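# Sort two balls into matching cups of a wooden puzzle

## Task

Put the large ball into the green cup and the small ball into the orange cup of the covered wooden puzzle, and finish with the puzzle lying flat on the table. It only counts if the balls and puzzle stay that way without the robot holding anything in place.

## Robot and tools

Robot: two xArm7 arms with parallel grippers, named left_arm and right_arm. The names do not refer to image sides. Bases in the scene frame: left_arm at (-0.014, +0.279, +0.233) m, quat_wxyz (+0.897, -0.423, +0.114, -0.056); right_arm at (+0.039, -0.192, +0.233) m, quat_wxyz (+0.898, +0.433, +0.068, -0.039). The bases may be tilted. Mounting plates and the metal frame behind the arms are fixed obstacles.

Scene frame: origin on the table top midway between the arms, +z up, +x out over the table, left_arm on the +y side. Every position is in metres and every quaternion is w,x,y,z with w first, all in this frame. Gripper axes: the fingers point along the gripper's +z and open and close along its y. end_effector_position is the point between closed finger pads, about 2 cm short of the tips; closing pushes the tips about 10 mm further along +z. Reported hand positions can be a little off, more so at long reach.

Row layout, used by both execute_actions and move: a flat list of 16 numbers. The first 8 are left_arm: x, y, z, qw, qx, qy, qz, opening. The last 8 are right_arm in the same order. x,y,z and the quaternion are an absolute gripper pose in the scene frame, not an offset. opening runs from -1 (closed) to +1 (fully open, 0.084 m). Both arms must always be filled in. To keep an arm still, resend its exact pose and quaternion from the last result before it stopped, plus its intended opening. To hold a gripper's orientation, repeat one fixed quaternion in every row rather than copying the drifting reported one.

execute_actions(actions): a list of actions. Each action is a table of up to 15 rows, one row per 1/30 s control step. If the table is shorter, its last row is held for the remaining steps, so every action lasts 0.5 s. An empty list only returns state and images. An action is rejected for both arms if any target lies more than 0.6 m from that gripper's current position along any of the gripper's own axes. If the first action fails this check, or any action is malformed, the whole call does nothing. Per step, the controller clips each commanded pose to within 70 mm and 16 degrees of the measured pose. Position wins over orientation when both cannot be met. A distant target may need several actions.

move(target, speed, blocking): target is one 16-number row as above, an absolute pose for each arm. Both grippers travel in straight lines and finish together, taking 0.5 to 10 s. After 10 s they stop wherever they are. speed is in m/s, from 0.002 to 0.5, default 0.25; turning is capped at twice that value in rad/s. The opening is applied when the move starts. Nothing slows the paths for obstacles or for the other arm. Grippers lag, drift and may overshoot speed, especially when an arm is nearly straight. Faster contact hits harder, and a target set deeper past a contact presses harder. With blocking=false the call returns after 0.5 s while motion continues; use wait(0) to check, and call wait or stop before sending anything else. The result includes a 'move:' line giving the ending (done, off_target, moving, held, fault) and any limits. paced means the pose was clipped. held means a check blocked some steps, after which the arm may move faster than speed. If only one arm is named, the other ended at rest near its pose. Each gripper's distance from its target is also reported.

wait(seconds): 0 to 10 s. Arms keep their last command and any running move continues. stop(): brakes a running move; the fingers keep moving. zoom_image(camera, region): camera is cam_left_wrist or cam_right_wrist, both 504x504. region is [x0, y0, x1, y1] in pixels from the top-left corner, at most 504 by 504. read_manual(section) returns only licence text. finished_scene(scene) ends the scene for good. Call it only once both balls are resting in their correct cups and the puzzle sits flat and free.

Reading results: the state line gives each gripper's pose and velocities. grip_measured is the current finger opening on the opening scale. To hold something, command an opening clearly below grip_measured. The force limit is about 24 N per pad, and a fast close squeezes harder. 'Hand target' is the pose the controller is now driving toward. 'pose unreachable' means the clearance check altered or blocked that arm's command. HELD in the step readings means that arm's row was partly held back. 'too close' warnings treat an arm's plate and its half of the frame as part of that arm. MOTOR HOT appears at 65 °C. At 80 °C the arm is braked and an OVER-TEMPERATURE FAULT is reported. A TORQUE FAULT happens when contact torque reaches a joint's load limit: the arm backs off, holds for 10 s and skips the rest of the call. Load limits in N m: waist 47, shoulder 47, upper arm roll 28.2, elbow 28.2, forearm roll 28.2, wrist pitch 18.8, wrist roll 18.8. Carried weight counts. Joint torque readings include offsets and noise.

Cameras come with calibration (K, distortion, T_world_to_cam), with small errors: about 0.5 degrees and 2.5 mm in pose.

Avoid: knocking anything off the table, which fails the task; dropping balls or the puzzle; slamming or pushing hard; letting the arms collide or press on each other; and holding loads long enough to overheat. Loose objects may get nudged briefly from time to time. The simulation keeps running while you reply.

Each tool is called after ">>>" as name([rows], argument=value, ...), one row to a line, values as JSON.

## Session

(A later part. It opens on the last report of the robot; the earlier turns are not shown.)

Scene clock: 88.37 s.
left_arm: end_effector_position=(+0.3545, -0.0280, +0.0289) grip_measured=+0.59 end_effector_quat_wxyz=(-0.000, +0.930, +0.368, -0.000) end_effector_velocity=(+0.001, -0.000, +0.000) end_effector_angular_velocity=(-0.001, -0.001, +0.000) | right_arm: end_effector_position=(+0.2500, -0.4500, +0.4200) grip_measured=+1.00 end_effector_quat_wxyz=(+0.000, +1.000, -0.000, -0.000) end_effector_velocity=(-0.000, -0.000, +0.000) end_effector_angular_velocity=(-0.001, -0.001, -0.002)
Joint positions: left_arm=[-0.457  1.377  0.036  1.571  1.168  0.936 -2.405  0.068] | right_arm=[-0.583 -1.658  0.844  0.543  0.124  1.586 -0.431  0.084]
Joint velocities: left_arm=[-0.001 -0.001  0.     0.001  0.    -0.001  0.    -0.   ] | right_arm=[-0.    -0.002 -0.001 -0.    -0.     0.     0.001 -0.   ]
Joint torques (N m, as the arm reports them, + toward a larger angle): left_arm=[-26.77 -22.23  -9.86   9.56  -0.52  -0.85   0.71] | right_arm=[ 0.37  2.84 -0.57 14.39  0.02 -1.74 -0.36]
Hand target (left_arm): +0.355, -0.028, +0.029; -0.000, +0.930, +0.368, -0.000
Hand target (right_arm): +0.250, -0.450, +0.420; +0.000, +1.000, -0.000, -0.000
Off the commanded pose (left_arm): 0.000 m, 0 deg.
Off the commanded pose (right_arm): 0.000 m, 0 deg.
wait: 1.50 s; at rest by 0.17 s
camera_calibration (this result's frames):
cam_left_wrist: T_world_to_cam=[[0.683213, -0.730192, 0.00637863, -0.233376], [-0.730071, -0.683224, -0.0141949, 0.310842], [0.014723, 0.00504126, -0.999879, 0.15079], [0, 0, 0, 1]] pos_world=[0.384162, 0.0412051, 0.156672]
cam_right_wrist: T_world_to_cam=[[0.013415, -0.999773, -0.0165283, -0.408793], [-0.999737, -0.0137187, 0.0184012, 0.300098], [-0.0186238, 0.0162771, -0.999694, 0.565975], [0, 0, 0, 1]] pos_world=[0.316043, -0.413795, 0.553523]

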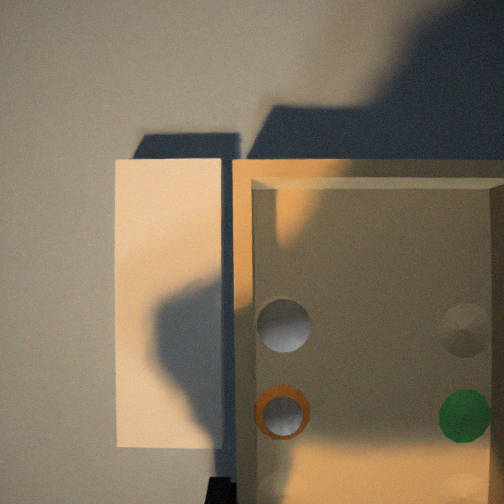

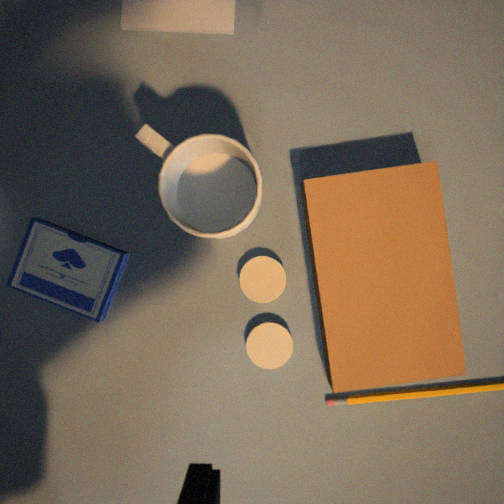

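>>> move(target=[0.3545,-0.028,0.05,-0.0138,0.9287,0.3675,-0.0505,0,0.25,-0.45,0.42,0,1,0,0,1], speed=0.05)

>>> wait(seconds=1)

Scene clock: 94.97 s.
left_arm: end_effector_position=(+0.3547, -0.0281, +0.0501) grip_measured=+0.59 end_effector_quat_wxyz=(-0.013, +0.929, +0.367, -0.050) end_effector_velocity=(-0.003, +0.000, -0.001) end_effector_angular_velocity=(+0.003, +0.007, -0.004) | right_arm: end_effector_position=(+0.2500, -0.4500, +0.4200) grip_measured=+1.00 end_effector_quat_wxyz=(+0.000, +1.000, -0.000, +0.000) end_effector_velocity=(-0.000, -0.000, -0.000) end_effector_angular_velocity=(+0.001, +0.000, +0.001)
Joint positions: left_arm=[-0.415  1.344 -0.026  1.595  1.065  0.993 -2.298  0.068] | right_arm=[-0.583 -1.658  0.844  0.543  0.124  1.586 -0.431  0.084]
Joint velocities: left_arm=[ 0.002  0.002 -0.003 -0.001 -0.004  0.004  0.004  0.   ] | right_arm=[-0.     0.001 -0.001 -0.    -0.    -0.    -0.001 -0.   ]
Joint torques (N m, as the arm reports them, + toward a larger angle): left_arm=[-27.52 -21.97 -10.34   9.26  -0.57  -0.8    0.63] | right_arm=[ 0.02  2.77 -0.59 14.37  0.22 -1.76 -0.24]
Hand target (left_arm): +0.355, -0.028, +0.050; -0.013, +0.929, +0.367, -0.050
Hand target (right_arm): +0.250, -0.450, +0.420; +0.000, +1.000, +0.000, +0.000
Off the commanded pose (left_arm): 0.000 m, 0 deg.
Off the commanded pose (right_arm): 0.000 m, 0 deg.
move: done
camera_calibration (this result's frames):
cam_left_wrist: T_world_to_cam=[[0.680672, -0.730502, -0.0552562, -0.229757], [-0.727229, -0.682874, 0.0694345, 0.305971], [-0.088455, -0.00707821, -0.996055, 0.208046], [0, 0, 0, 1]] pos_world=[0.397303, 0.0425748, 0.173285]
cam_right_wrist: T_world_to_cam=[[0.0134151, -0.999773, -0.0165281, -0.408793], [-0.999737, -0.0137188, 0.0184008, 0.300098], [-0.0186234, 0.0162769, -0.999694, 0.565975], [0, 0, 0, 1]] pos_world=[0.316043, -0.413795, 0.553523]

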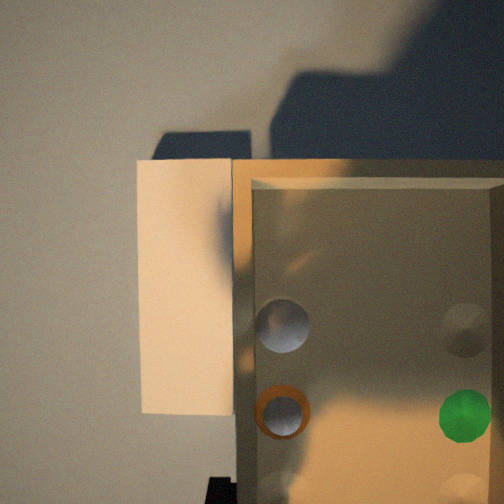

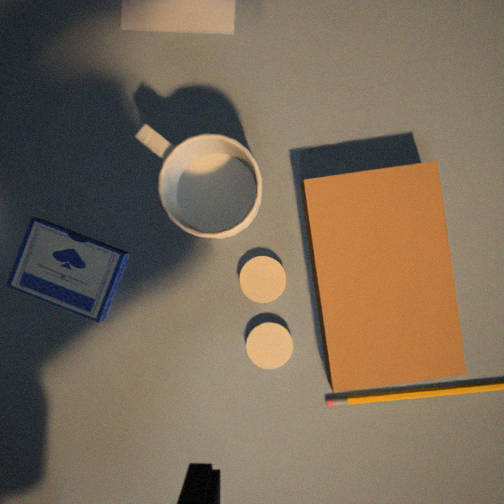

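Scene clock: 95.97 s.
left_arm: end_effector_position=(+0.3547, -0.0281, +0.0502) grip_measured=+0.59 end_effector_quat_wxyz=(-0.013, +0.929, +0.367, -0.050) end_effector_velocity=(-0.000, +0.000, -0.000) end_effector_angular_velocity=(+0.001, +0.000, -0.001) | right_arm: end_effector_position=(+0.2500, -0.4500, +0.4200) grip_measured=+1.00 end_effector_quat_wxyz=(+0.000, +1.000, -0.000, +0.000) end_effector_velocity=(-0.000, -0.000, -0.000) end_effector_angular_velocity=(+0.000, +0.000, -0.000)
Joint positions: left_arm=[-0.415  1.343 -0.026  1.595  1.064  0.994 -2.298  0.068] | right_arm=[-0.583 -1.658  0.844  0.543  0.124  1.586 -0.431  0.084]
Joint velocities: left_arm=[-0.     0.001  0.    -0.    -0.    -0.     0.    -0.   ] | right_arm=[ 0.  0. -0. -0. -0.  0.  0. -0.]
Joint torques (N m, as the arm reports them, + toward a larger angle): left_arm=[-27.44 -22.08 -10.51   9.16  -0.54  -0.85   0.72] | right_arm=[ 0.23  2.56 -0.74 14.36  0.28 -1.72 -0.4 ]
Hand target (left_arm): +0.355, -0.028, +0.050; -0.013, +0.929, +0.367, -0.050
Hand target (right_arm): +0.250, -0.450, +0.420; +0.000, +1.000, +0.000, +0.000
Off the commanded pose (left_arm): 0.000 m, 0 deg.
Off the commanded pose (right_arm): 0.000 m, 0 deg.
wait: 1.00 s; at rest by 0.17 s
camera_calibration (this result's frames):
cam_left_wrist: T_world_to_cam=[[0.680689, -0.730473, -0.0554154, -0.22978], [-0.727177, -0.682904, 0.0696878, 0.305944], [-0.0887485, -0.00713893, -0.996028, 0.208228], [0, 0, 0, 1]] pos_world=[0.397364, 0.0425683, 0.173348]
cam_right_wrist: T_world_to_cam=[[0.0134151, -0.999773, -0.0165281, -0.408793], [-0.999737, -0.0137188, 0.0184008, 0.300098], [-0.0186233, 0.0162769, -0.999694, 0.565975], [0, 0, 0, 1]] pos_world=[0.316043, -0.413795, 0.553523]

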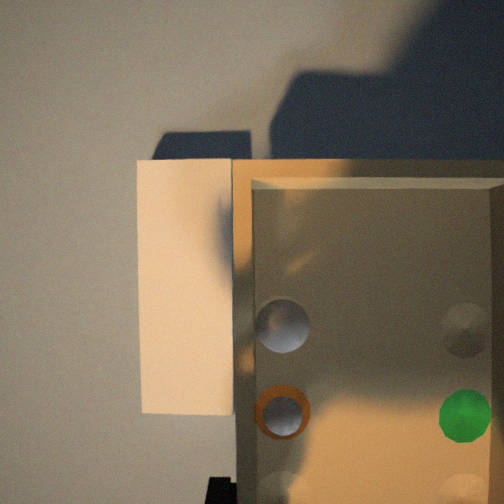

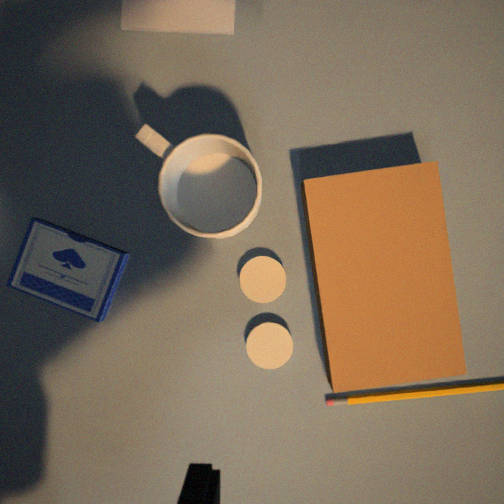

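>>> move(target=[0.3545,-0.028,0.052,-0.0184,0.9277,0.3671,-0.0674,0,0.25,-0.45,0.42,0,1,0,0,1], speed=0.04)

Scene clock: 99.47 s.
left_arm: end_effector_position=(+0.3546, -0.0280, +0.0520) grip_measured=+0.59 end_effector_quat_wxyz=(-0.018, +0.928, +0.367, -0.067) end_effector_velocity=(-0.002, -0.001, +0.000) end_effector_angular_velocity=(+0.000, +0.007, -0.004) | right_arm: end_effector_position=(+0.2500, -0.4500, +0.4200) grip_measured=+1.00 end_effector_quat_wxyz=(+0.000, +1.000, +0.000, -0.000) end_effector_velocity=(-0.000, -0.000, -0.000) end_effector_angular_velocity=(+0.001, +0.001, -0.001)
Joint positions: left_arm=[-0.397  1.344 -0.041  1.611  1.035  1.009 -2.265  0.068] | right_arm=[-0.583 -1.658  0.844  0.543  0.124  1.586 -0.431  0.084]
Joint velocities: left_arm=[ 0.002  0.002 -0.004  0.001 -0.005  0.003  0.005 -0.   ] | right_arm=[-0.     0.001 -0.     0.    -0.     0.     0.001 -0.   ]
Joint torques (N m, as the arm reports them, + toward a larger angle): left_arm=[-27.88 -22.19 -10.4    8.92  -0.57  -0.75   0.64] | right_arm=[ 0.13  2.64 -0.61 14.48  0.16 -1.83 -0.25]
Hand target (left_arm): +0.355, -0.028, +0.052; -0.018, +0.928, +0.367, -0.067
Hand target (right_arm): +0.250, -0.450, +0.420; +0.000, +1.000, +0.000, +0.000
Off the commanded pose (left_arm): 0.000 m, 0 deg.
Off the commanded pose (right_arm): 0.000 m, 0 deg.
move: done
camera_calibration (this result's frames):
cam_left_wrist: T_world_to_cam=[[0.678488, -0.730613, -0.076546, -0.227641], [-0.724179, -0.68271, 0.0973215, 0.303338], [-0.123363, -0.0105984, -0.992305, 0.222032], [0, 0, 0, 1]] pos_world=[0.401513, 0.0431271, 0.173377]
cam_right_wrist: T_world_to_cam=[[0.0134152, -0.999773, -0.0165283, -0.408793], [-0.999737, -0.0137189, 0.0184011, 0.300098], [-0.0186237, 0.0162771, -0.999694, 0.565975], [0, 0, 0, 1]] pos_world=[0.316043, -0.413795, 0.553523]

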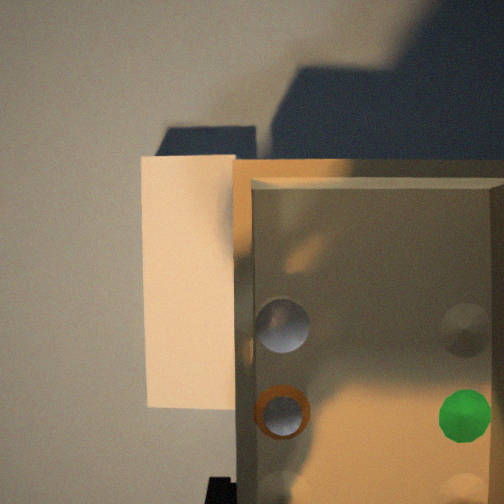

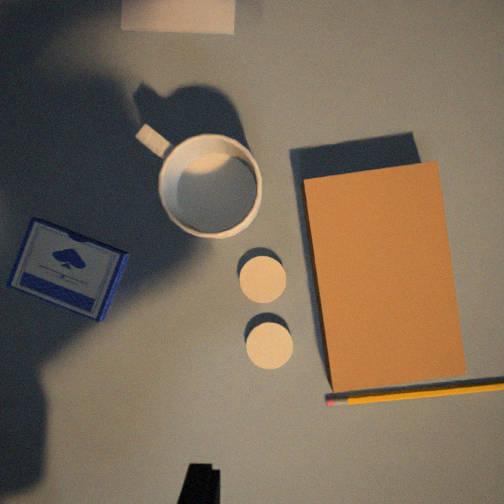

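10°.

>>> move(target=[0.3545,-0.028,0.055,-0.023,0.9265,0.3666,-0.0841,0,0.25,-0.45,0.42,0,1,0,0,1], speed=0.04)

Scene clock: 113.20 s.
left_arm: end_effector_position=(+0.3546, -0.0280, +0.0550) grip_measured=+0.59 end_effector_quat_wxyz=(-0.023, +0.926, +0.367, -0.084) end_effector_velocity=(-0.002, -0.000, +0.000) end_effector_angular_velocity=(+0.000, +0.007, -0.005) | right_arm: end_effector_position=(+0.2500, -0.4500, +0.4200) grip_measured=+1.00 end_effector_quat_wxyz=(+0.000, +1.000, +0.000, -0.000) end_effector_velocity=(-0.000, +0.000, +0.000) end_effector_angular_velocity=(-0.001, +0.000, +0.001)
Joint positions: left_arm=[-0.381  1.343 -0.058  1.628  1.005  1.028 -2.233  0.068] | right_arm=[-0.583 -1.658  0.844  0.543  0.124  1.586 -0.431  0.084]
Joint velocities: left_arm=[ 0.002  0.002 -0.003  0.001 -0.005  0.004  0.006 -0.   ] | right_arm=[-0.    -0.001  0.001 -0.     0.     0.    -0.001 -0.   ]
Joint torques (N m, as the arm reports them, + toward a larger angle): left_arm=[-28.08 -21.83 -10.57   8.83  -0.63  -0.81   0.64] | right_arm=[ 0.2   2.75 -0.61 14.5   0.42 -1.76 -0.3 ]
Hand target (left_arm): +0.355, -0.028, +0.055; -0.023, +0.926, +0.367, -0.084
Hand target (right_arm): +0.250, -0.450, +0.420; -0.000, +1.000, +0.000, -0.000
Off the commanded pose (left_arm): 0.000 m, 0 deg.
Off the commanded pose (right_arm): 0.000 m, 0 deg.
move: done
camera_calibration (this result's frames):
cam_left_wrist: T_world_to_cam=[[0.675441, -0.730983, -0.0971747, -0.225214], [-0.720388, -0.682246, 0.124825, 0.300204], [-0.157542, -0.0143086, -0.987409, 0.236751], [0, 0, 0, 1]] pos_world=[0.40568, 0.0435731, 0.174411]
cam_right_wrist: T_world_to_cam=[[0.0134152, -0.999773, -0.0165283, -0.408793], [-0.999737, -0.0137189, 0.018401, 0.300098], [-0.0186236, 0.0162771, -0.999694, 0.565975], [0, 0, 0, 1]] pos_world=[0.316043, -0.413795, 0.553523]

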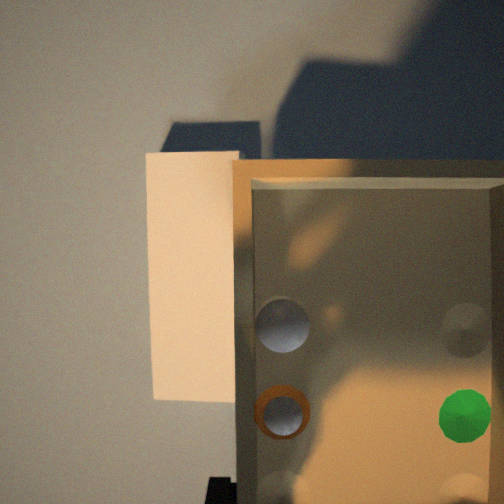

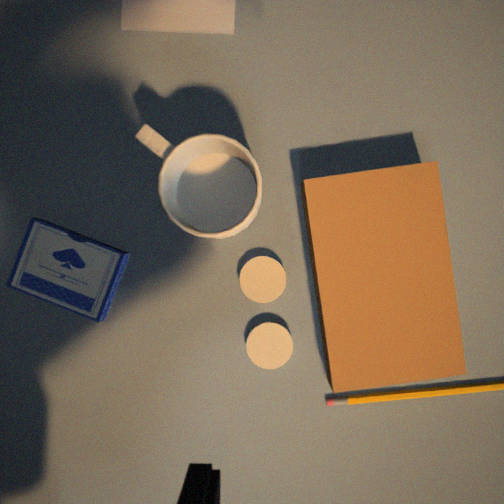

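11.5°.

>>> move(target=[0.3545,-0.028,0.058,-0.0265,0.9253,0.3661,-0.0967,0,0.25,-0.45,0.42,0,1,0,0,1], speed=0.04)

Scene clock: 116.37 s.
left_arm: end_effector_position=(+0.3546, -0.0280, +0.0580) grip_measured=+0.59 end_effector_quat_wxyz=(-0.026, +0.925, +0.366, -0.097) end_effector_velocity=(-0.002, -0.001, +0.000) end_effector_angular_velocity=(-0.000, +0.005, -0.003) | right_arm: end_effector_position=(+0.2500, -0.4500, +0.4200) grip_measured=+1.00 end_effector_quat_wxyz=(-0.000, +1.000, -0.000, -0.000) end_effector_velocity=(+0.000, +0.000, -0.000) end_effector_angular_velocity=(+0.000, +0.001, +0.004)
Joint positions: left_arm=[-0.37   1.343 -0.071  1.641  0.982  1.044 -2.21   0.068] | right_arm=[-0.583 -1.658  0.844  0.543  0.124  1.586 -0.431  0.084]
Joint velocities: left_arm=[ 0.001  0.001 -0.003  0.    -0.003  0.003  0.003 -0.   ] | right_arm=[ 0.     0.001  0.001 -0.     0.     0.    -0.002  0.   ]
Joint torques (N m, as the arm reports them, + toward a larger angle): left_arm=[-28.19 -22.05 -10.58   8.72  -0.75  -0.82   0.65] | right_arm=[ 0.28  2.45 -0.46 14.41  0.23 -1.75 -0.41]
Hand target (left_arm): +0.355, -0.028, +0.058; -0.026, +0.925, +0.366, -0.097
Hand target (right_arm): +0.250, -0.450, +0.420; -0.000, +1.000, +0.000, +0.000
Off the commanded pose (left_arm): 0.000 m, 0 deg.
Off the commanded pose (right_arm): 0.000 m, 0 deg.
move: done
camera_calibration (this result's frames):
cam_left_wrist: T_world_to_cam=[[0.672599, -0.731349, -0.112867, -0.222997], [-0.716919, -0.681792, 0.145559, 0.297394], [-0.183406, -0.0169864, -0.982891, 0.248531], [0, 0, 0, 1]] pos_world=[0.408777, 0.0438942, 0.175822]
cam_right_wrist: T_world_to_cam=[[0.0134151, -0.999773, -0.0165285, -0.408793], [-0.999737, -0.0137188, 0.0184011, 0.300098], [-0.0186237, 0.0162773, -0.999694, 0.565975], [0, 0, 0, 1]] pos_world=[0.316043, -0.413795, 0.553523]

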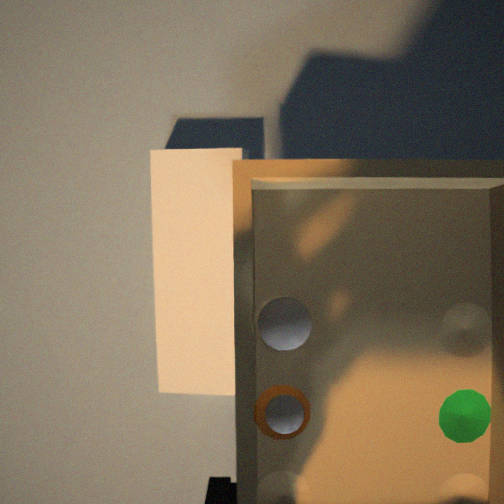

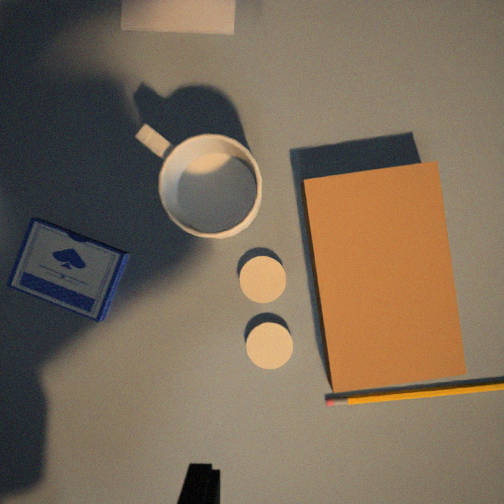

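Near threshold.

>>> wait(seconds=0)

Scene clock: 120.77 s.
left_arm: end_effector_position=(+0.3545, -0.0280, +0.0580) grip_measured=+0.59 end_effector_quat_wxyz=(-0.026, +0.925, +0.366, -0.097) end_effector_velocity=(+0.001, +0.001, -0.001) end_effector_angular_velocity=(+0.001, +0.000, +0.002) | right_arm: end_effector_position=(+0.2500, -0.4500, +0.4200) grip_measured=+1.00 end_effector_quat_wxyz=(-0.000, +1.000, -0.000, -0.000) end_effector_velocity=(-0.000, -0.000, +0.000) end_effector_angular_velocity=(-0.001, -0.001, -0.002)
Joint positions: left_arm=[-0.37   1.343 -0.071  1.641  0.982  1.044 -2.21   0.068] | right_arm=[-0.583 -1.658  0.844  0.543  0.124  1.586 -0.431  0.084]
Joint velocities: left_arm=[ 0.001 -0.     0.001  0.     0.     0.    -0.001  0.   ] | right_arm=[-0.    -0.002 -0.    -0.    -0.     0.     0.001 -0.   ]
Joint torques (N m, as the arm reports them, + toward a larger angle): left_arm=[-28.14 -21.89 -10.62   8.78  -0.72  -0.76   0.75] | right_arm=[ 0.02  2.56 -0.66 14.42  0.35 -1.68 -0.42]
Hand target (left_arm): +0.355, -0.028, +0.058; -0.026, +0.925, +0.366, -0.097
Hand target (right_arm): +0.250, -0.450, +0.420; -0.000, +1.000, +0.000, +0.000
Off the commanded pose (left_arm): 0.000 m, 0 deg.
Off the commanded pose (right_arm): 0.000 m, 0 deg.
camera_calibration (this result's frames):
cam_left_wrist: T_world_to_cam=[[0.672509, -0.731403, -0.113055, -0.222935], [-0.716932, -0.681734, 0.145762, 0.297349], [-0.183684, -0.0169733, -0.982839, 0.248643], [0, 0, 0, 1]] pos_world=[0.408776, 0.0438782, 0.17583]
cam_right_wrist: T_world_to_cam=[[0.0134151, -0.999773, -0.0165285, -0.408793], [-0.999737, -0.0137188, 0.018401, 0.300098], [-0.0186236, 0.0162773, -0.999694, 0.565975], [0, 0, 0, 1]] pos_world=[0.316043, -0.413795, 0.553523]

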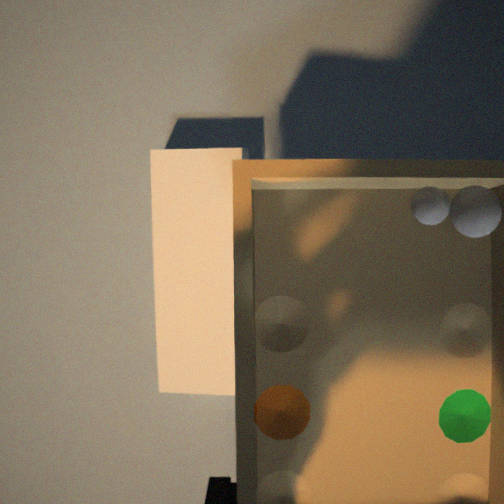

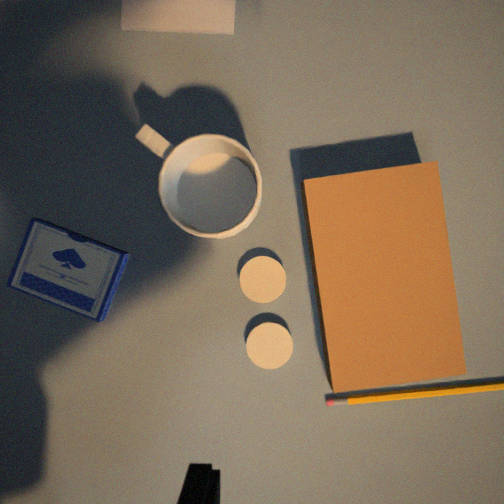

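>>> move(target=[0.3545,-0.028,0.032,0,0.93,0.368,0,0,0.25,-0.45,0.42,0,1,0,0,1], speed=0.08)

>>> execute_actions([
  [[0.3545,-0.028,0.032,0.0008,0.93,0.368,0.0058,0,0.25,-0.45,0.42,0,1,0,0,1],[0.3545,-0.028,0.032,0.0017,0.93,0.368,0.0116,0,0.25,-0.45,0.42,0,1,0,0,1],[0.3545,-0.028,0.032,0.0025,0.93,0.368,0.0174,0,0.25,-0.45,0.42,0,1,0,0,1],[0.3545,-0.028,0.032,0.0025,0.93,0.368,0.0174,0,0.25,-0.45,0.42,0,1,0,0,1],[0.3545,-0.028,0.032,0.0025,0.93,0.368,0.0174,0,0.25,-0.45,0.42,0,1,0,0,1],[0.3545,-0.028,0.032,0.0025,0.93,0.368,0.0174,0,0.25,-0.45,0.42,0,1,0,0,1],[0.3545,-0.028,0.032,0.0025,0.93,0.368,0.0174,0,0.25,-0.45,0.42,0,1,0,0,1],[0.3545,-0.028,0.032,0.0017,0.93,0.368,0.0116,0,0.25,-0.45,0.42,0,1,0,0,1],[0.3545,-0.028,0.032,0.0008,0.93,0.368,0.0058,0,0.25,-0.45,0.42,0,1,0,0,1],[0.3545,-0.028,0.032,0,0.93,0.368,0,0,0.25,-0.45,0.42,0,1,0,0,1]],
])

>>> wait(seconds=2)

Scene clock: 137.00 s.
left_arm: end_effector_position=(+0.3543, -0.0277, +0.0317) grip_measured=+0.59 end_effector_quat_wxyz=(-0.001, +0.930, +0.368, -0.000) end_effector_velocity=(+0.003, +0.001, +0.000) end_effector_angular_velocity=(-0.001, -0.005, +0.008) | right_arm: end_effector_position=(+0.2500, -0.4500, +0.4200) grip_measured=+1.00 end_effector_quat_wxyz=(+0.000, +1.000, -0.000, +0.000) end_effector_velocity=(-0.000, -0.000, -0.000) end_effector_angular_velocity=(+0.000, -0.000, -0.000)
Joint positions: left_arm=[-0.459  1.372  0.033  1.567  1.165  0.94  -2.404  0.068] | right_arm=[-0.583 -1.658  0.844  0.543  0.124  1.586 -0.431  0.084]
Joint velocities: left_arm=[-0.    -0.002  0.003  0.001  0.004 -0.002 -0.007  0.   ] | right_arm=[ 0.  0. -0. -0. -0. -0.  0. -0.]
Joint torques (N m, as the arm reports them, + toward a larger angle): left_arm=[-26.86 -22.22  -9.8    9.6   -0.37  -0.82   0.71] | right_arm=[ 0.36  2.7  -0.57 14.57  0.24 -1.77 -0.32]
Hand target (left_arm): +0.354, -0.028, +0.032; -0.001, +0.930, +0.368, -0.000
Hand target (right_arm): +0.250, -0.450, +0.420; -0.000, +1.000, -0.000, -0.000
Off the commanded pose (left_arm): 0.000 m, 0 deg.
Off the commanded pose (right_arm): 0.000 m, 0 deg.
move: done
camera_calibration (this result's frames):
cam_left_wrist: T_world_to_cam=[[0.683226, -0.730189, 0.00514855, -0.233079], [-0.730074, -0.683219, -0.0142981, 0.310926], [0.0139579, 0.00601, -0.999885, 0.153881], [0, 0, 0, 1]] pos_world=[0.384097, 0.041314, 0.159509]
cam_right_wrist: T_world_to_cam=[[0.0134151, -0.999773, -0.0165284, -0.408793], [-0.999737, -0.0137188, 0.018401, 0.300098], [-0.0186236, 0.0162772, -0.999694, 0.565975], [0, 0, 0, 1]] pos_world=[0.316043, -0.413795, 0.553523]

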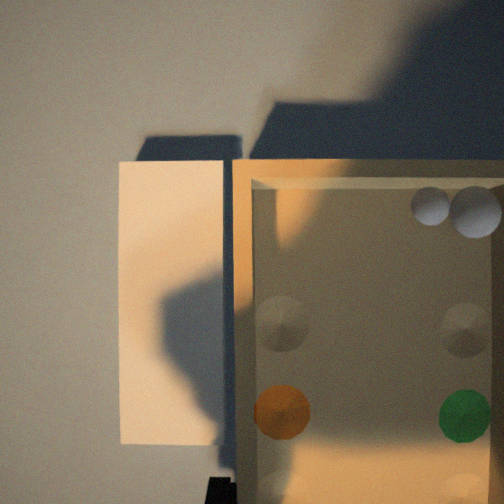

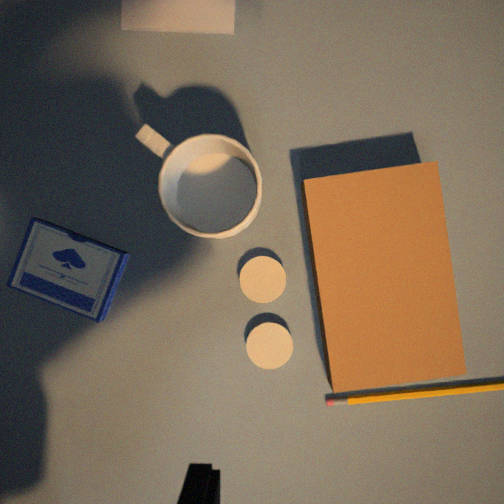

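Scene clock: 137.50 s.
left_arm: end_effector_position=(+0.3557, -0.0272, +0.0316) grip_measured=+0.59 end_effector_quat_wxyz=(+0.000, +0.929, +0.369, +0.002) end_effector_velocity=(-0.002, +0.001, -0.001) end_effector_angular_velocity=(-0.004, +0.041, -0.004) | right_arm: end_effector_position=(+0.2500, -0.4500, +0.4200) grip_measured=+1.00 end_effector_quat_wxyz=(+0.000, +1.000, +0.000, +0.000) end_effector_velocity=(-0.000, -0.000, -0.000) end_effector_angular_velocity=(+0.001, +0.000, -0.001)
Joint positions: left_arm=[-0.46   1.371  0.036  1.567  1.167  0.939 -2.407  0.068] | right_arm=[-0.583 -1.658  0.844  0.543  0.124  1.586 -0.431  0.084]
Joint velocities: left_arm=[ 0.025 -0.001 -0.015  0.011 -0.03   0.007  0.042  0.   ] | right_arm=[-0.     0.    -0.001 -0.    -0.     0.     0.    -0.   ]
Joint torques (N m, as the arm reports them, + toward a larger angle): left_arm=[-28.81 -21.51 -10.34   8.93  -0.44  -0.93   0.79] | right_arm=[ 0.23  2.65 -0.63 14.57  0.34 -1.63 -0.39]
Hand target (left_arm): +0.355, -0.028, +0.032; +0.000, +0.930, +0.368, +0.000
Hand target (right_arm): +0.250, -0.450, +0.420; -0.000, +1.000, -0.000, -0.000
Off the commanded pose (left_arm): 0.001 m, 0 deg.
Off the commanded pose (right_arm): 0.000 m, 0 deg.
Step readings (end_effector_position):
0: left_arm (+0.3543, -0.0277, +0.0317) | right_arm (+0.2500, -0.4500, +0.4200)
1: left_arm (+0.3544, -0.0277, +0.0317) | right_arm (+0.2500, -0.4500, +0.4200)
2: left_arm (+0.3547, -0.0276, +0.0317) | right_arm (+0.2500, -0.4500, +0.4200)
4: left_arm (+0.3552, -0.0274, +0.0317) | right_arm (+0.2500, -0.4500, +0.4200)
8: left_arm (+0.3536, -0.0285, +0.0323) | right_arm (+0.2500, -0.4500, +0.4200)
15: end_effector_position above
camera_calibration (this result's frames):
cam_left_wrist: T_world_to_cam=[[0.684982, -0.72852, 0.00763397, -0.234307], [-0.728346, -0.684997, -0.017048, 0.311688], [0.017649, 0.0061174, -0.999826, 0.152445], [0, 0, 0, 1]] pos_world=[0.384822, 0.0418759, 0.159521]
cam_right_wrist: T_world_to_cam=[[0.0134152, -0.999773, -0.0165282, -0.408793], [-0.999737, -0.0137189, 0.0184009, 0.300098], [-0.0186235, 0.016277, -0.999694, 0.565975], [0, 0, 0, 1]] pos_world=[0.316043, -0.413795, 0.553523]

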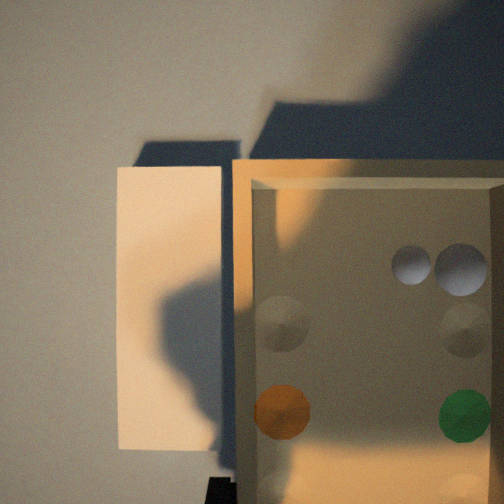

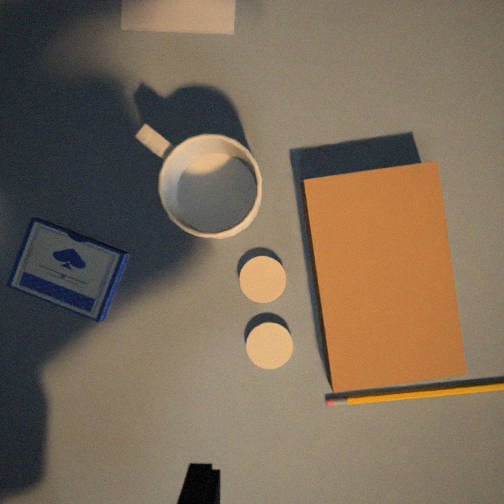

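Scene clock: 139.50 s.
left_arm: end_effector_position=(+0.3545, -0.0280, +0.0320) grip_measured=+0.59 end_effector_quat_wxyz=(+0.000, +0.930, +0.368, +0.000) end_effector_velocity=(-0.000, +0.000, -0.000) end_effector_angular_velocity=(+0.000, +0.001, -0.001) | right_arm: end_effector_position=(+0.2500, -0.4500, +0.4200) grip_measured=+1.00 end_effector_quat_wxyz=(+0.000, +1.000, +0.000, +0.000) end_effector_velocity=(-0.000, -0.000, +0.000) end_effector_angular_velocity=(+0.001, -0.001, -0.001)
Joint positions: left_arm=[-0.46   1.372  0.033  1.567  1.166  0.939 -2.404  0.068] | right_arm=[-0.583 -1.658  0.844  0.543  0.124  1.586 -0.431  0.084]
Joint velocities: left_arm=[ 0.    -0.    -0.    -0.001  0.    -0.     0.001  0.   ] | right_arm=[ 0.     0.    -0.002 -0.     0.    -0.     0.    -0.   ]
Joint torques (N m, as the arm reports them, + toward a larger angle): left_arm=[-26.8  -22.38  -9.86   9.65  -0.48  -0.83   0.78] | right_arm=[ 0.04  2.68 -0.58 14.4   0.18 -1.67 -0.33]
Hand target (left_arm): +0.355, -0.028, +0.032; +0.000, +0.930, +0.368, +0.000
Hand target (right_arm): +0.250, -0.450, +0.420; -0.000, +1.000, -0.000, -0.000
Off the commanded pose (left_arm): 0.000 m, 0 deg.
Off the commanded pose (right_arm): 0.000 m, 0 deg.
wait: 2.00 s; at rest by 0.23 s
camera_calibration (this result's frames):
cam_left_wrist: T_world_to_cam=[[0.683215, -0.730187, 0.00654617, -0.233417], [-0.730065, -0.683229, -0.0142335, 0.310869], [0.0148657, 0.00494542, -0.999877, 0.153811], [0, 0, 0, 1]] pos_world=[0.384142, 0.0411963, 0.159745]
cam_right_wrist: T_world_to_cam=[[0.0134152, -0.999773, -0.0165283, -0.408793], [-0.999737, -0.0137189, 0.0184008, 0.300098], [-0.0186234, 0.0162771, -0.999694, 0.565975], [0, 0, 0, 1]] pos_world=[0.316043, -0.413795, 0.553523]

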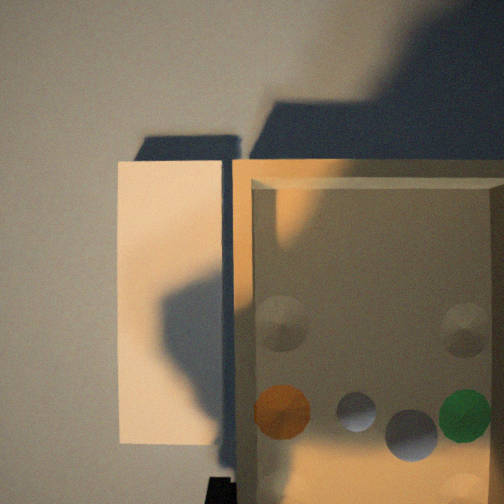

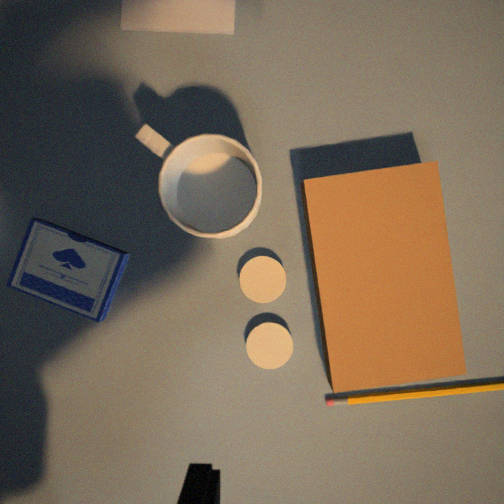

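Lucky. Check they've stopped.

>>> wait(seconds=0)

Scene clock: 143.87 s.
left_arm: end_effector_position=(+0.3545, -0.0280, +0.0320) grip_measured=+0.59 end_effector_quat_wxyz=(+0.000, +0.930, +0.368, +0.000) end_effector_velocity=(-0.001, -0.001, +0.000) end_effector_angular_velocity=(-0.001, +0.000, -0.002) | right_arm: end_effector_position=(+0.2500, -0.4500, +0.4200) grip_measured=+1.00 end_effector_quat_wxyz=(+0.000, +1.000, -0.000, -0.000) end_effector_velocity=(+0.000, +0.000, -0.000) end_effector_angular_velocity=(-0.001, +0.001, +0.001)
Joint positions: left_arm=[-0.46   1.372  0.033  1.567  1.166  0.939 -2.404  0.068] | right_arm=[-0.583 -1.658  0.844  0.543  0.124  1.586 -0.431  0.084]
Joint velocities: left_arm=[-0.001  0.    -0.001 -0.001 -0.    -0.    -0.    -0.   ] | right_arm=[-0.     0.     0.001 -0.    -0.     0.    -0.     0.   ]
Joint torques (N m, as the arm reports them, + toward a larger angle): left_arm=[-26.88 -22.18  -9.79   9.54  -0.44  -0.89   0.71] | right_arm=[ 0.52  2.67 -0.7  14.37  0.28 -1.77 -0.27]
Hand target (left_arm): +0.355, -0.028, +0.032; +0.000, +0.930, +0.368, +0.000
Hand target (right_arm): +0.250, -0.450, +0.420; -0.000, +1.000, -0.000, -0.000
Off the commanded pose (left_arm): 0.000 m, 0 deg.
Off the commanded pose (right_arm): 0.000 m, 0 deg.
camera_calibration (this result's frames):
cam_left_wrist: T_world_to_cam=[[0.683215, -0.730188, 0.00654628, -0.233417], [-0.730066, -0.683229, -0.0142334, 0.310869], [0.0148657, 0.00494527, -0.999877, 0.153811], [0, 0, 0, 1]] pos_world=[0.384142, 0.0411963, 0.159745]
cam_right_wrist: T_world_to_cam=[[0.0134151, -0.999773, -0.0165284, -0.408793], [-0.999737, -0.0137188, 0.0184011, 0.300098], [-0.0186237, 0.0162771, -0.999694, 0.565975], [0, 0, 0, 1]] pos_world=[0.316043, -0.413795, 0.553523]

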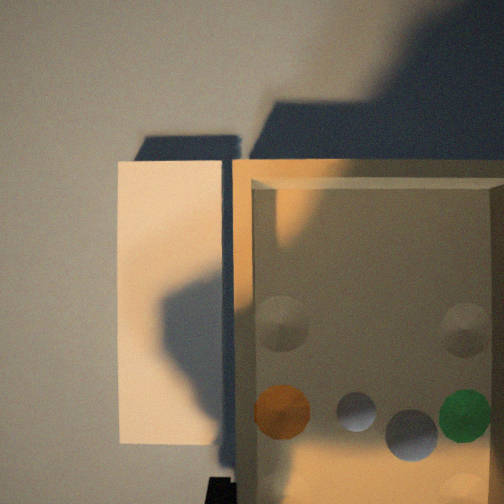

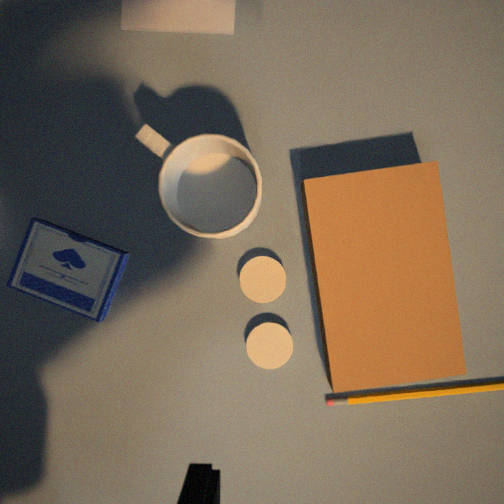

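>>> execute_actions([
  [[0.3545,-0.028,0.032,-0.002,0.93,0.368,-0.001,0,0.25,-0.45,0.42,0,1,0,0,1],[0.3545,-0.028,0.032,-0.004,0.93,0.368,-0.002,0,0.25,-0.45,0.42,0,1,0,0,1],[0.3545,-0.028,0.032,-0.006,0.93,0.368,-0.003,0,0.25,-0.45,0.42,0,1,0,0,1],[0.3545,-0.028,0.032,-0.008,0.93,0.368,-0.004,0,0.25,-0.45,0.42,0,1,0,0,1],[0.3545,-0.028,0.032,-0.008,0.93,0.368,-0.004,0,0.25,-0.45,0.42,0,1,0,0,1],[0.3545,-0.028,0.032,-0.008,0.93,0.368,-0.004,0,0.25,-0.45,0.42,0,1,0,0,1],[0.3545,-0.028,0.032,-0.008,0.93,0.368,-0.004,0,0.25,-0.45,0.42,0,1,0,0,1],[0.3545,-0.028,0.032,-0.008,0.93,0.368,-0.004,0,0.25,-0.45,0.42,0,1,0,0,1],[0.3545,-0.028,0.032,-0.006,0.93,0.368,-0.003,0,0.25,-0.45,0.42,0,1,0,0,1],[0.3545,-0.028,0.032,-0.004,0.93,0.368,-0.002,0,0.25,-0.45,0.42,0,1,0,0,1],[0.3545,-0.028,0.032,-0.002,0.93,0.368,-0.001,0,0.25,-0.45,0.42,0,1,0,0,1],[0.3545,-0.028,0.032,0,0.93,0.368,0,0,0.25,-0.45,0.42,0,1,0,0,1]],
])

>>> wait(seconds=2)

Scene clock: 157.90 s.
left_arm: end_effector_position=(+0.3544, -0.0279, +0.0320) grip_measured=+0.59 end_effector_quat_wxyz=(-0.002, +0.930, +0.368, -0.001) end_effector_velocity=(-0.001, +0.001, -0.000) end_effector_angular_velocity=(-0.029, -0.034, +0.001) | right_arm: end_effector_position=(+0.2500, -0.4500, +0.4200) grip_measured=+1.00 end_effector_quat_wxyz=(+0.000, +1.000, -0.000, -0.000) end_effector_velocity=(+0.000, +0.000, -0.000) end_effector_angular_velocity=(-0.000, +0.000, -0.001)
Joint positions: left_arm=[-0.459  1.373  0.032  1.57   1.162  0.943 -2.401  0.068] | right_arm=[-0.583 -1.658  0.844  0.543  0.124  1.586 -0.431  0.084]
Joint velocities: left_arm=[-0.009 -0.022  0.018 -0.049  0.05  -0.052 -0.049 -0.   ] | right_arm=[ 0.     0.     0.001 -0.    -0.     0.     0.001 -0.   ]
Joint torques (N m, as the arm reports them, + toward a larger angle): left_arm=[-26.8  -22.02  -9.89  10.09  -0.67  -0.69   0.79] | right_arm=[ 0.39  2.53 -0.6  14.51  0.23 -1.78 -0.33]
Hand target (left_arm): +0.354, -0.028, +0.032; -0.000, +0.930, +0.368, -0.000
Hand target (right_arm): +0.250, -0.450, +0.420; +0.000, +1.000, -0.000, +0.000
Off the commanded pose (left_arm): 0.000 m, 0 deg.
Off the commanded pose (right_arm): 0.000 m, 0 deg.
Step readings (end_effector_position):
0: left_arm (+0.3545, -0.0280, +0.0320) | right_arm (+0.2500, -0.4500, +0.4200)
1: left_arm (+0.3545, -0.0280, +0.0320) | right_arm (+0.2500, -0.4500, +0.4200)
2: left_arm (+0.3545, -0.0280, +0.0320) | right_arm (+0.2500, -0.4500, +0.4200)
4: left_arm (+0.3544, -0.0279, +0.0320) | right_arm (+0.2500, -0.4500, +0.4200)
8: left_arm (+0.3546, -0.0281, +0.0321) | right_arm (+0.2500, -0.4500, +0.4200)
15: end_effector_position above
camera_calibration (this result's frames):
cam_left_wrist: T_world_to_cam=[[0.682969, -0.73044, 0.00317059, -0.2331], [-0.730342, -0.682938, -0.0140261, 0.310947], [0.0124105, 0.00726378, -0.999897, 0.154701], [0, 0, 0, 1]] pos_world=[0.384378, 0.040968, 0.159785]
cam_right_wrist: T_world_to_cam=[[0.0134151, -0.999773, -0.0165282, -0.408793], [-0.999737, -0.0137188, 0.018401, 0.300098], [-0.0186236, 0.016277, -0.999694, 0.565975], [0, 0, 0, 1]] pos_world=[0.316043, -0.413795, 0.553523]

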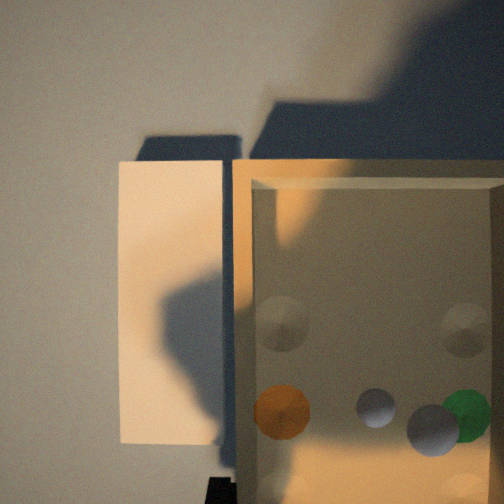

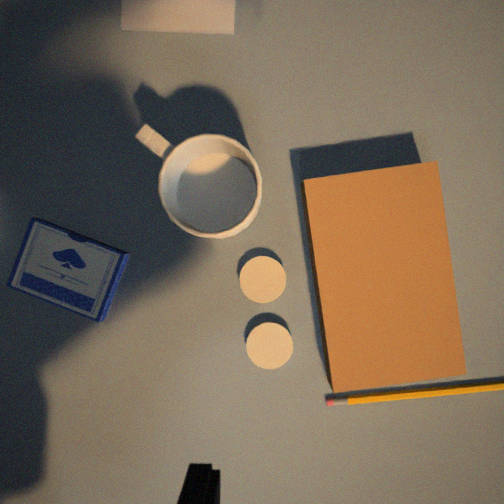

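Scene clock: 159.90 s.
left_arm: end_effector_position=(+0.3545, -0.0280, +0.0320) grip_measured=+0.59 end_effector_quat_wxyz=(-0.000, +0.930, +0.368, -0.000) end_effector_velocity=(-0.000, -0.000, +0.000) end_effector_angular_velocity=(-0.001, +0.000, +0.001) | right_arm: end_effector_position=(+0.2500, -0.4500, +0.4200) grip_measured=+1.00 end_effector_quat_wxyz=(+0.000, +1.000, +0.000, +0.000) end_effector_velocity=(+0.000, +0.000, -0.000) end_effector_angular_velocity=(+0.000, +0.000, +0.000)
Joint positions: left_arm=[-0.46   1.372  0.033  1.567  1.165  0.939 -2.404  0.068] | right_arm=[-0.583 -1.658  0.844  0.543  0.124  1.586 -0.431  0.084]
Joint velocities: left_arm=[-0.     0.    -0.001 -0.     0.    -0.    -0.001 -0.   ] | right_arm=[ 0.     0.001  0.    -0.     0.     0.     0.    -0.   ]
Joint torques (N m, as the arm reports them, + toward a larger angle): left_arm=[-26.89 -22.43  -9.85   9.63  -0.47  -0.81   0.69] | right_arm=[ 0.04  3.   -0.47 14.4   0.19 -1.72 -0.31]
Hand target (left_arm): +0.354, -0.028, +0.032; -0.000, +0.930, +0.368, -0.000
Hand target (right_arm): +0.250, -0.450, +0.420; +0.000, +1.000, -0.000, +0.000
Off the commanded pose (left_arm): 0.000 m, 0 deg.
Off the commanded pose (right_arm): 0.000 m, 0 deg.
wait: 2.00 s; at rest by 0.17 s
camera_calibration (this result's frames):
cam_left_wrist: T_world_to_cam=[[0.683183, -0.73022, 0.00638356, -0.233401], [-0.730099, -0.683194, -0.0141884, 0.310873], [0.0147219, 0.00503263, -0.999879, 0.153867], [0, 0, 0, 1]] pos_world=[0.384159, 0.0411782, 0.159749]
cam_right_wrist: T_world_to_cam=[[0.0134152, -0.999773, -0.0165283, -0.408793], [-0.999737, -0.0137189, 0.0184008, 0.300098], [-0.0186234, 0.0162771, -0.999694, 0.565975], [0, 0, 0, 1]] pos_world=[0.316043, -0.413795, 0.553523]

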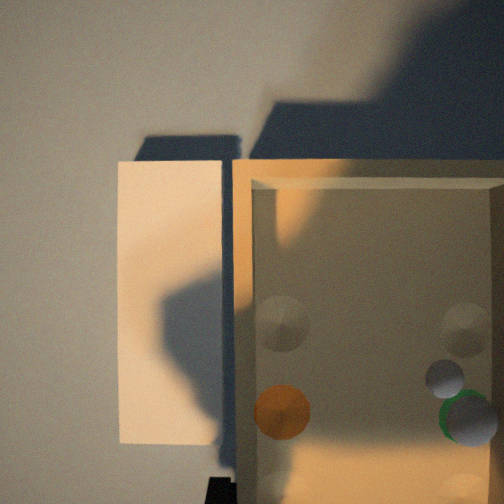

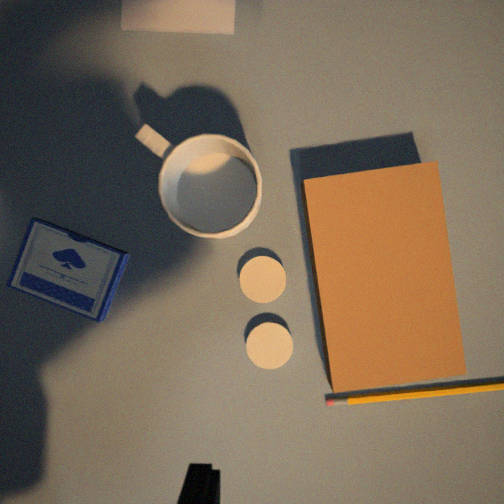

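>>> move(target=[0.3545,-0.028,0.03,0.0218,0.93,0.368,0.0142,0,0.25,-0.45,0.42,0,1,0,0,1], speed=0.04)

>>> wait(seconds=1.5)

Scene clock: 169.70 s.
left_arm: end_effector_position=(+0.3544, -0.0279, +0.0300) grip_measured=+0.59 end_effector_quat_wxyz=(+0.021, +0.930, +0.368, +0.014) end_effector_velocity=(+0.001, +0.000, -0.000) end_effector_angular_velocity=(-0.004, -0.005, +0.003) | right_arm: end_effector_position=(+0.2500, -0.4500, +0.4200) grip_measured=+1.00 end_effector_quat_wxyz=(+0.000, +1.000, +0.000, +0.000) end_effector_velocity=(-0.000, +0.000, +0.000) end_effector_angular_velocity=(-0.002, -0.000, -0.000)
Joint positions: left_arm=[-0.473  1.356  0.057  1.522  1.226  0.884 -2.463  0.068] | right_arm=[-0.583 -1.658  0.844  0.543  0.124  1.586 -0.431  0.084]
Joint velocities: left_arm=[-0.001 -0.002  0.003 -0.004  0.007 -0.007 -0.009 -0.   ] | right_arm=[ 0.    -0.001  0.001 -0.    -0.     0.     0.     0.   ]
Joint torques (N m, as the arm reports them, + toward a larger angle): left_arm=[-26.53 -22.23  -9.73   9.78  -0.55  -0.82   0.75] | right_arm=[ 0.36  2.68 -0.6  14.44  0.22 -1.74 -0.32]
Hand target (left_arm): +0.354, -0.028, +0.030; +0.022, +0.930, +0.368, +0.014
Hand target (right_arm): +0.250, -0.450, +0.420; -0.000, +1.000, +0.000, -0.000
Off the commanded pose (left_arm): 0.000 m, 0 deg.
Off the commanded pose (right_arm): 0.000 m, 0 deg.
move: done
camera_calibration (this result's frames):
cam_left_wrist: T_world_to_cam=[[0.681785, -0.729348, 0.0567572, -0.234283], [-0.729344, -0.683702, -0.0246823, 0.310868], [0.056807, -0.0245674, -0.998083, 0.136039], [0, 0, 0, 1]] pos_world=[0.378732, 0.0450094, 0.156748]
cam_right_wrist: T_world_to_cam=[[0.0134152, -0.999773, -0.0165283, -0.408793], [-0.999737, -0.0137189, 0.018401, 0.300098], [-0.0186236, 0.0162771, -0.999694, 0.565975], [0, 0, 0, 1]] pos_world=[0.316043, -0.413795, 0.553523]

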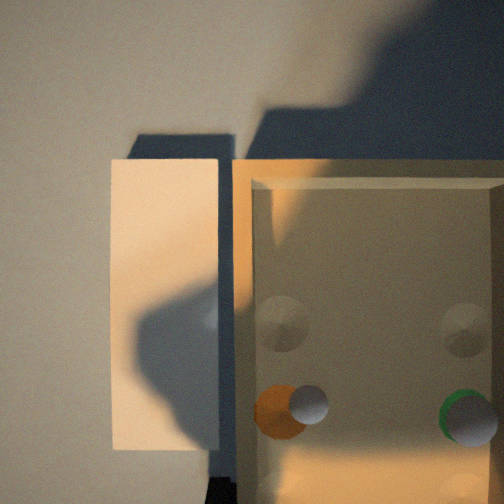

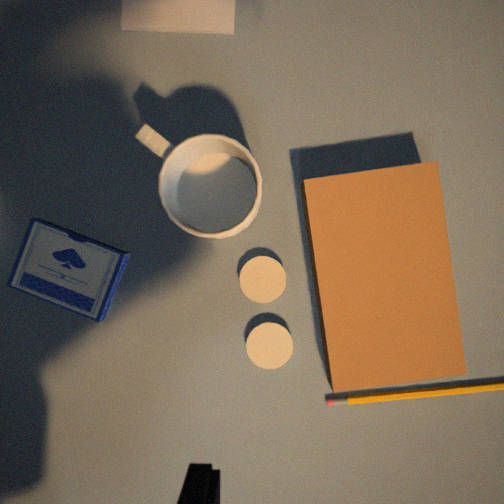

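Scene clock: 171.20 s.
left_arm: end_effector_position=(+0.3544, -0.0279, +0.0300) grip_measured=+0.59 end_effector_quat_wxyz=(+0.022, +0.930, +0.368, +0.014) end_effector_velocity=(+0.000, -0.000, +0.000) end_effector_angular_velocity=(+0.000, -0.001, -0.001) | right_arm: end_effector_position=(+0.2500, -0.4500, +0.4200) grip_measured=+1.00 end_effector_quat_wxyz=(+0.000, +1.000, +0.000, +0.000) end_effector_velocity=(+0.000, +0.000, -0.000) end_effector_angular_velocity=(+0.000, +0.001, +0.000)
Joint positions: left_arm=[-0.473  1.356  0.057  1.522  1.226  0.884 -2.463  0.068] | right_arm=[-0.583 -1.658  0.844  0.543  0.124  1.586 -0.431  0.084]
Joint velocities: left_arm=[-0.001 -0.     0.     0.    -0.     0.     0.001 -0.   ] | right_arm=[-0.     0.001  0.    -0.    -0.     0.     0.     0.   ]
Joint torques (N m, as the arm reports them, + toward a larger angle): left_arm=[-26.55 -22.2   -9.79   9.83  -0.49  -0.84   0.72] | right_arm=[ 0.17  2.91 -0.62 14.56  0.26 -1.72 -0.35]
Hand target (left_arm): +0.354, -0.028, +0.030; +0.022, +0.930, +0.368, +0.014
Hand target (right_arm): +0.250, -0.450, +0.420; -0.000, +1.000, +0.000, -0.000
Off the commanded pose (left_arm): 0.000 m, 0 deg.
Off the commanded pose (right_arm): 0.000 m, 0 deg.
wait: 1.50 s; at rest by 0.17 s
camera_calibration (this result's frames):
cam_left_wrist: T_world_to_cam=[[0.681806, -0.729292, 0.0572134, -0.234323], [-0.729295, -0.683752, -0.0247648, 0.310865], [0.0571805, -0.0248407, -0.998055, 0.135896], [0, 0, 0, 1]] pos_world=[0.378704, 0.0450404, 0.156736]
cam_right_wrist: T_world_to_cam=[[0.0134152, -0.999773, -0.0165282, -0.408793], [-0.999737, -0.0137189, 0.0184008, 0.300098], [-0.0186234, 0.016277, -0.999694, 0.565975], [0, 0, 0, 1]] pos_world=[0.316043, -0.413795, 0.553523]

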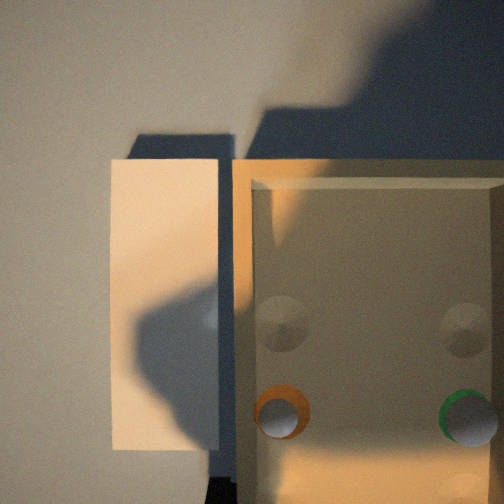

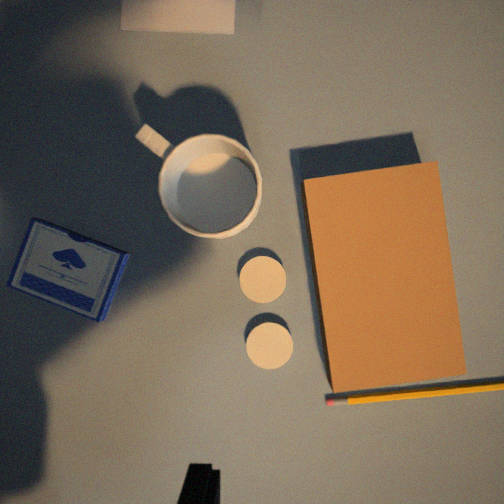

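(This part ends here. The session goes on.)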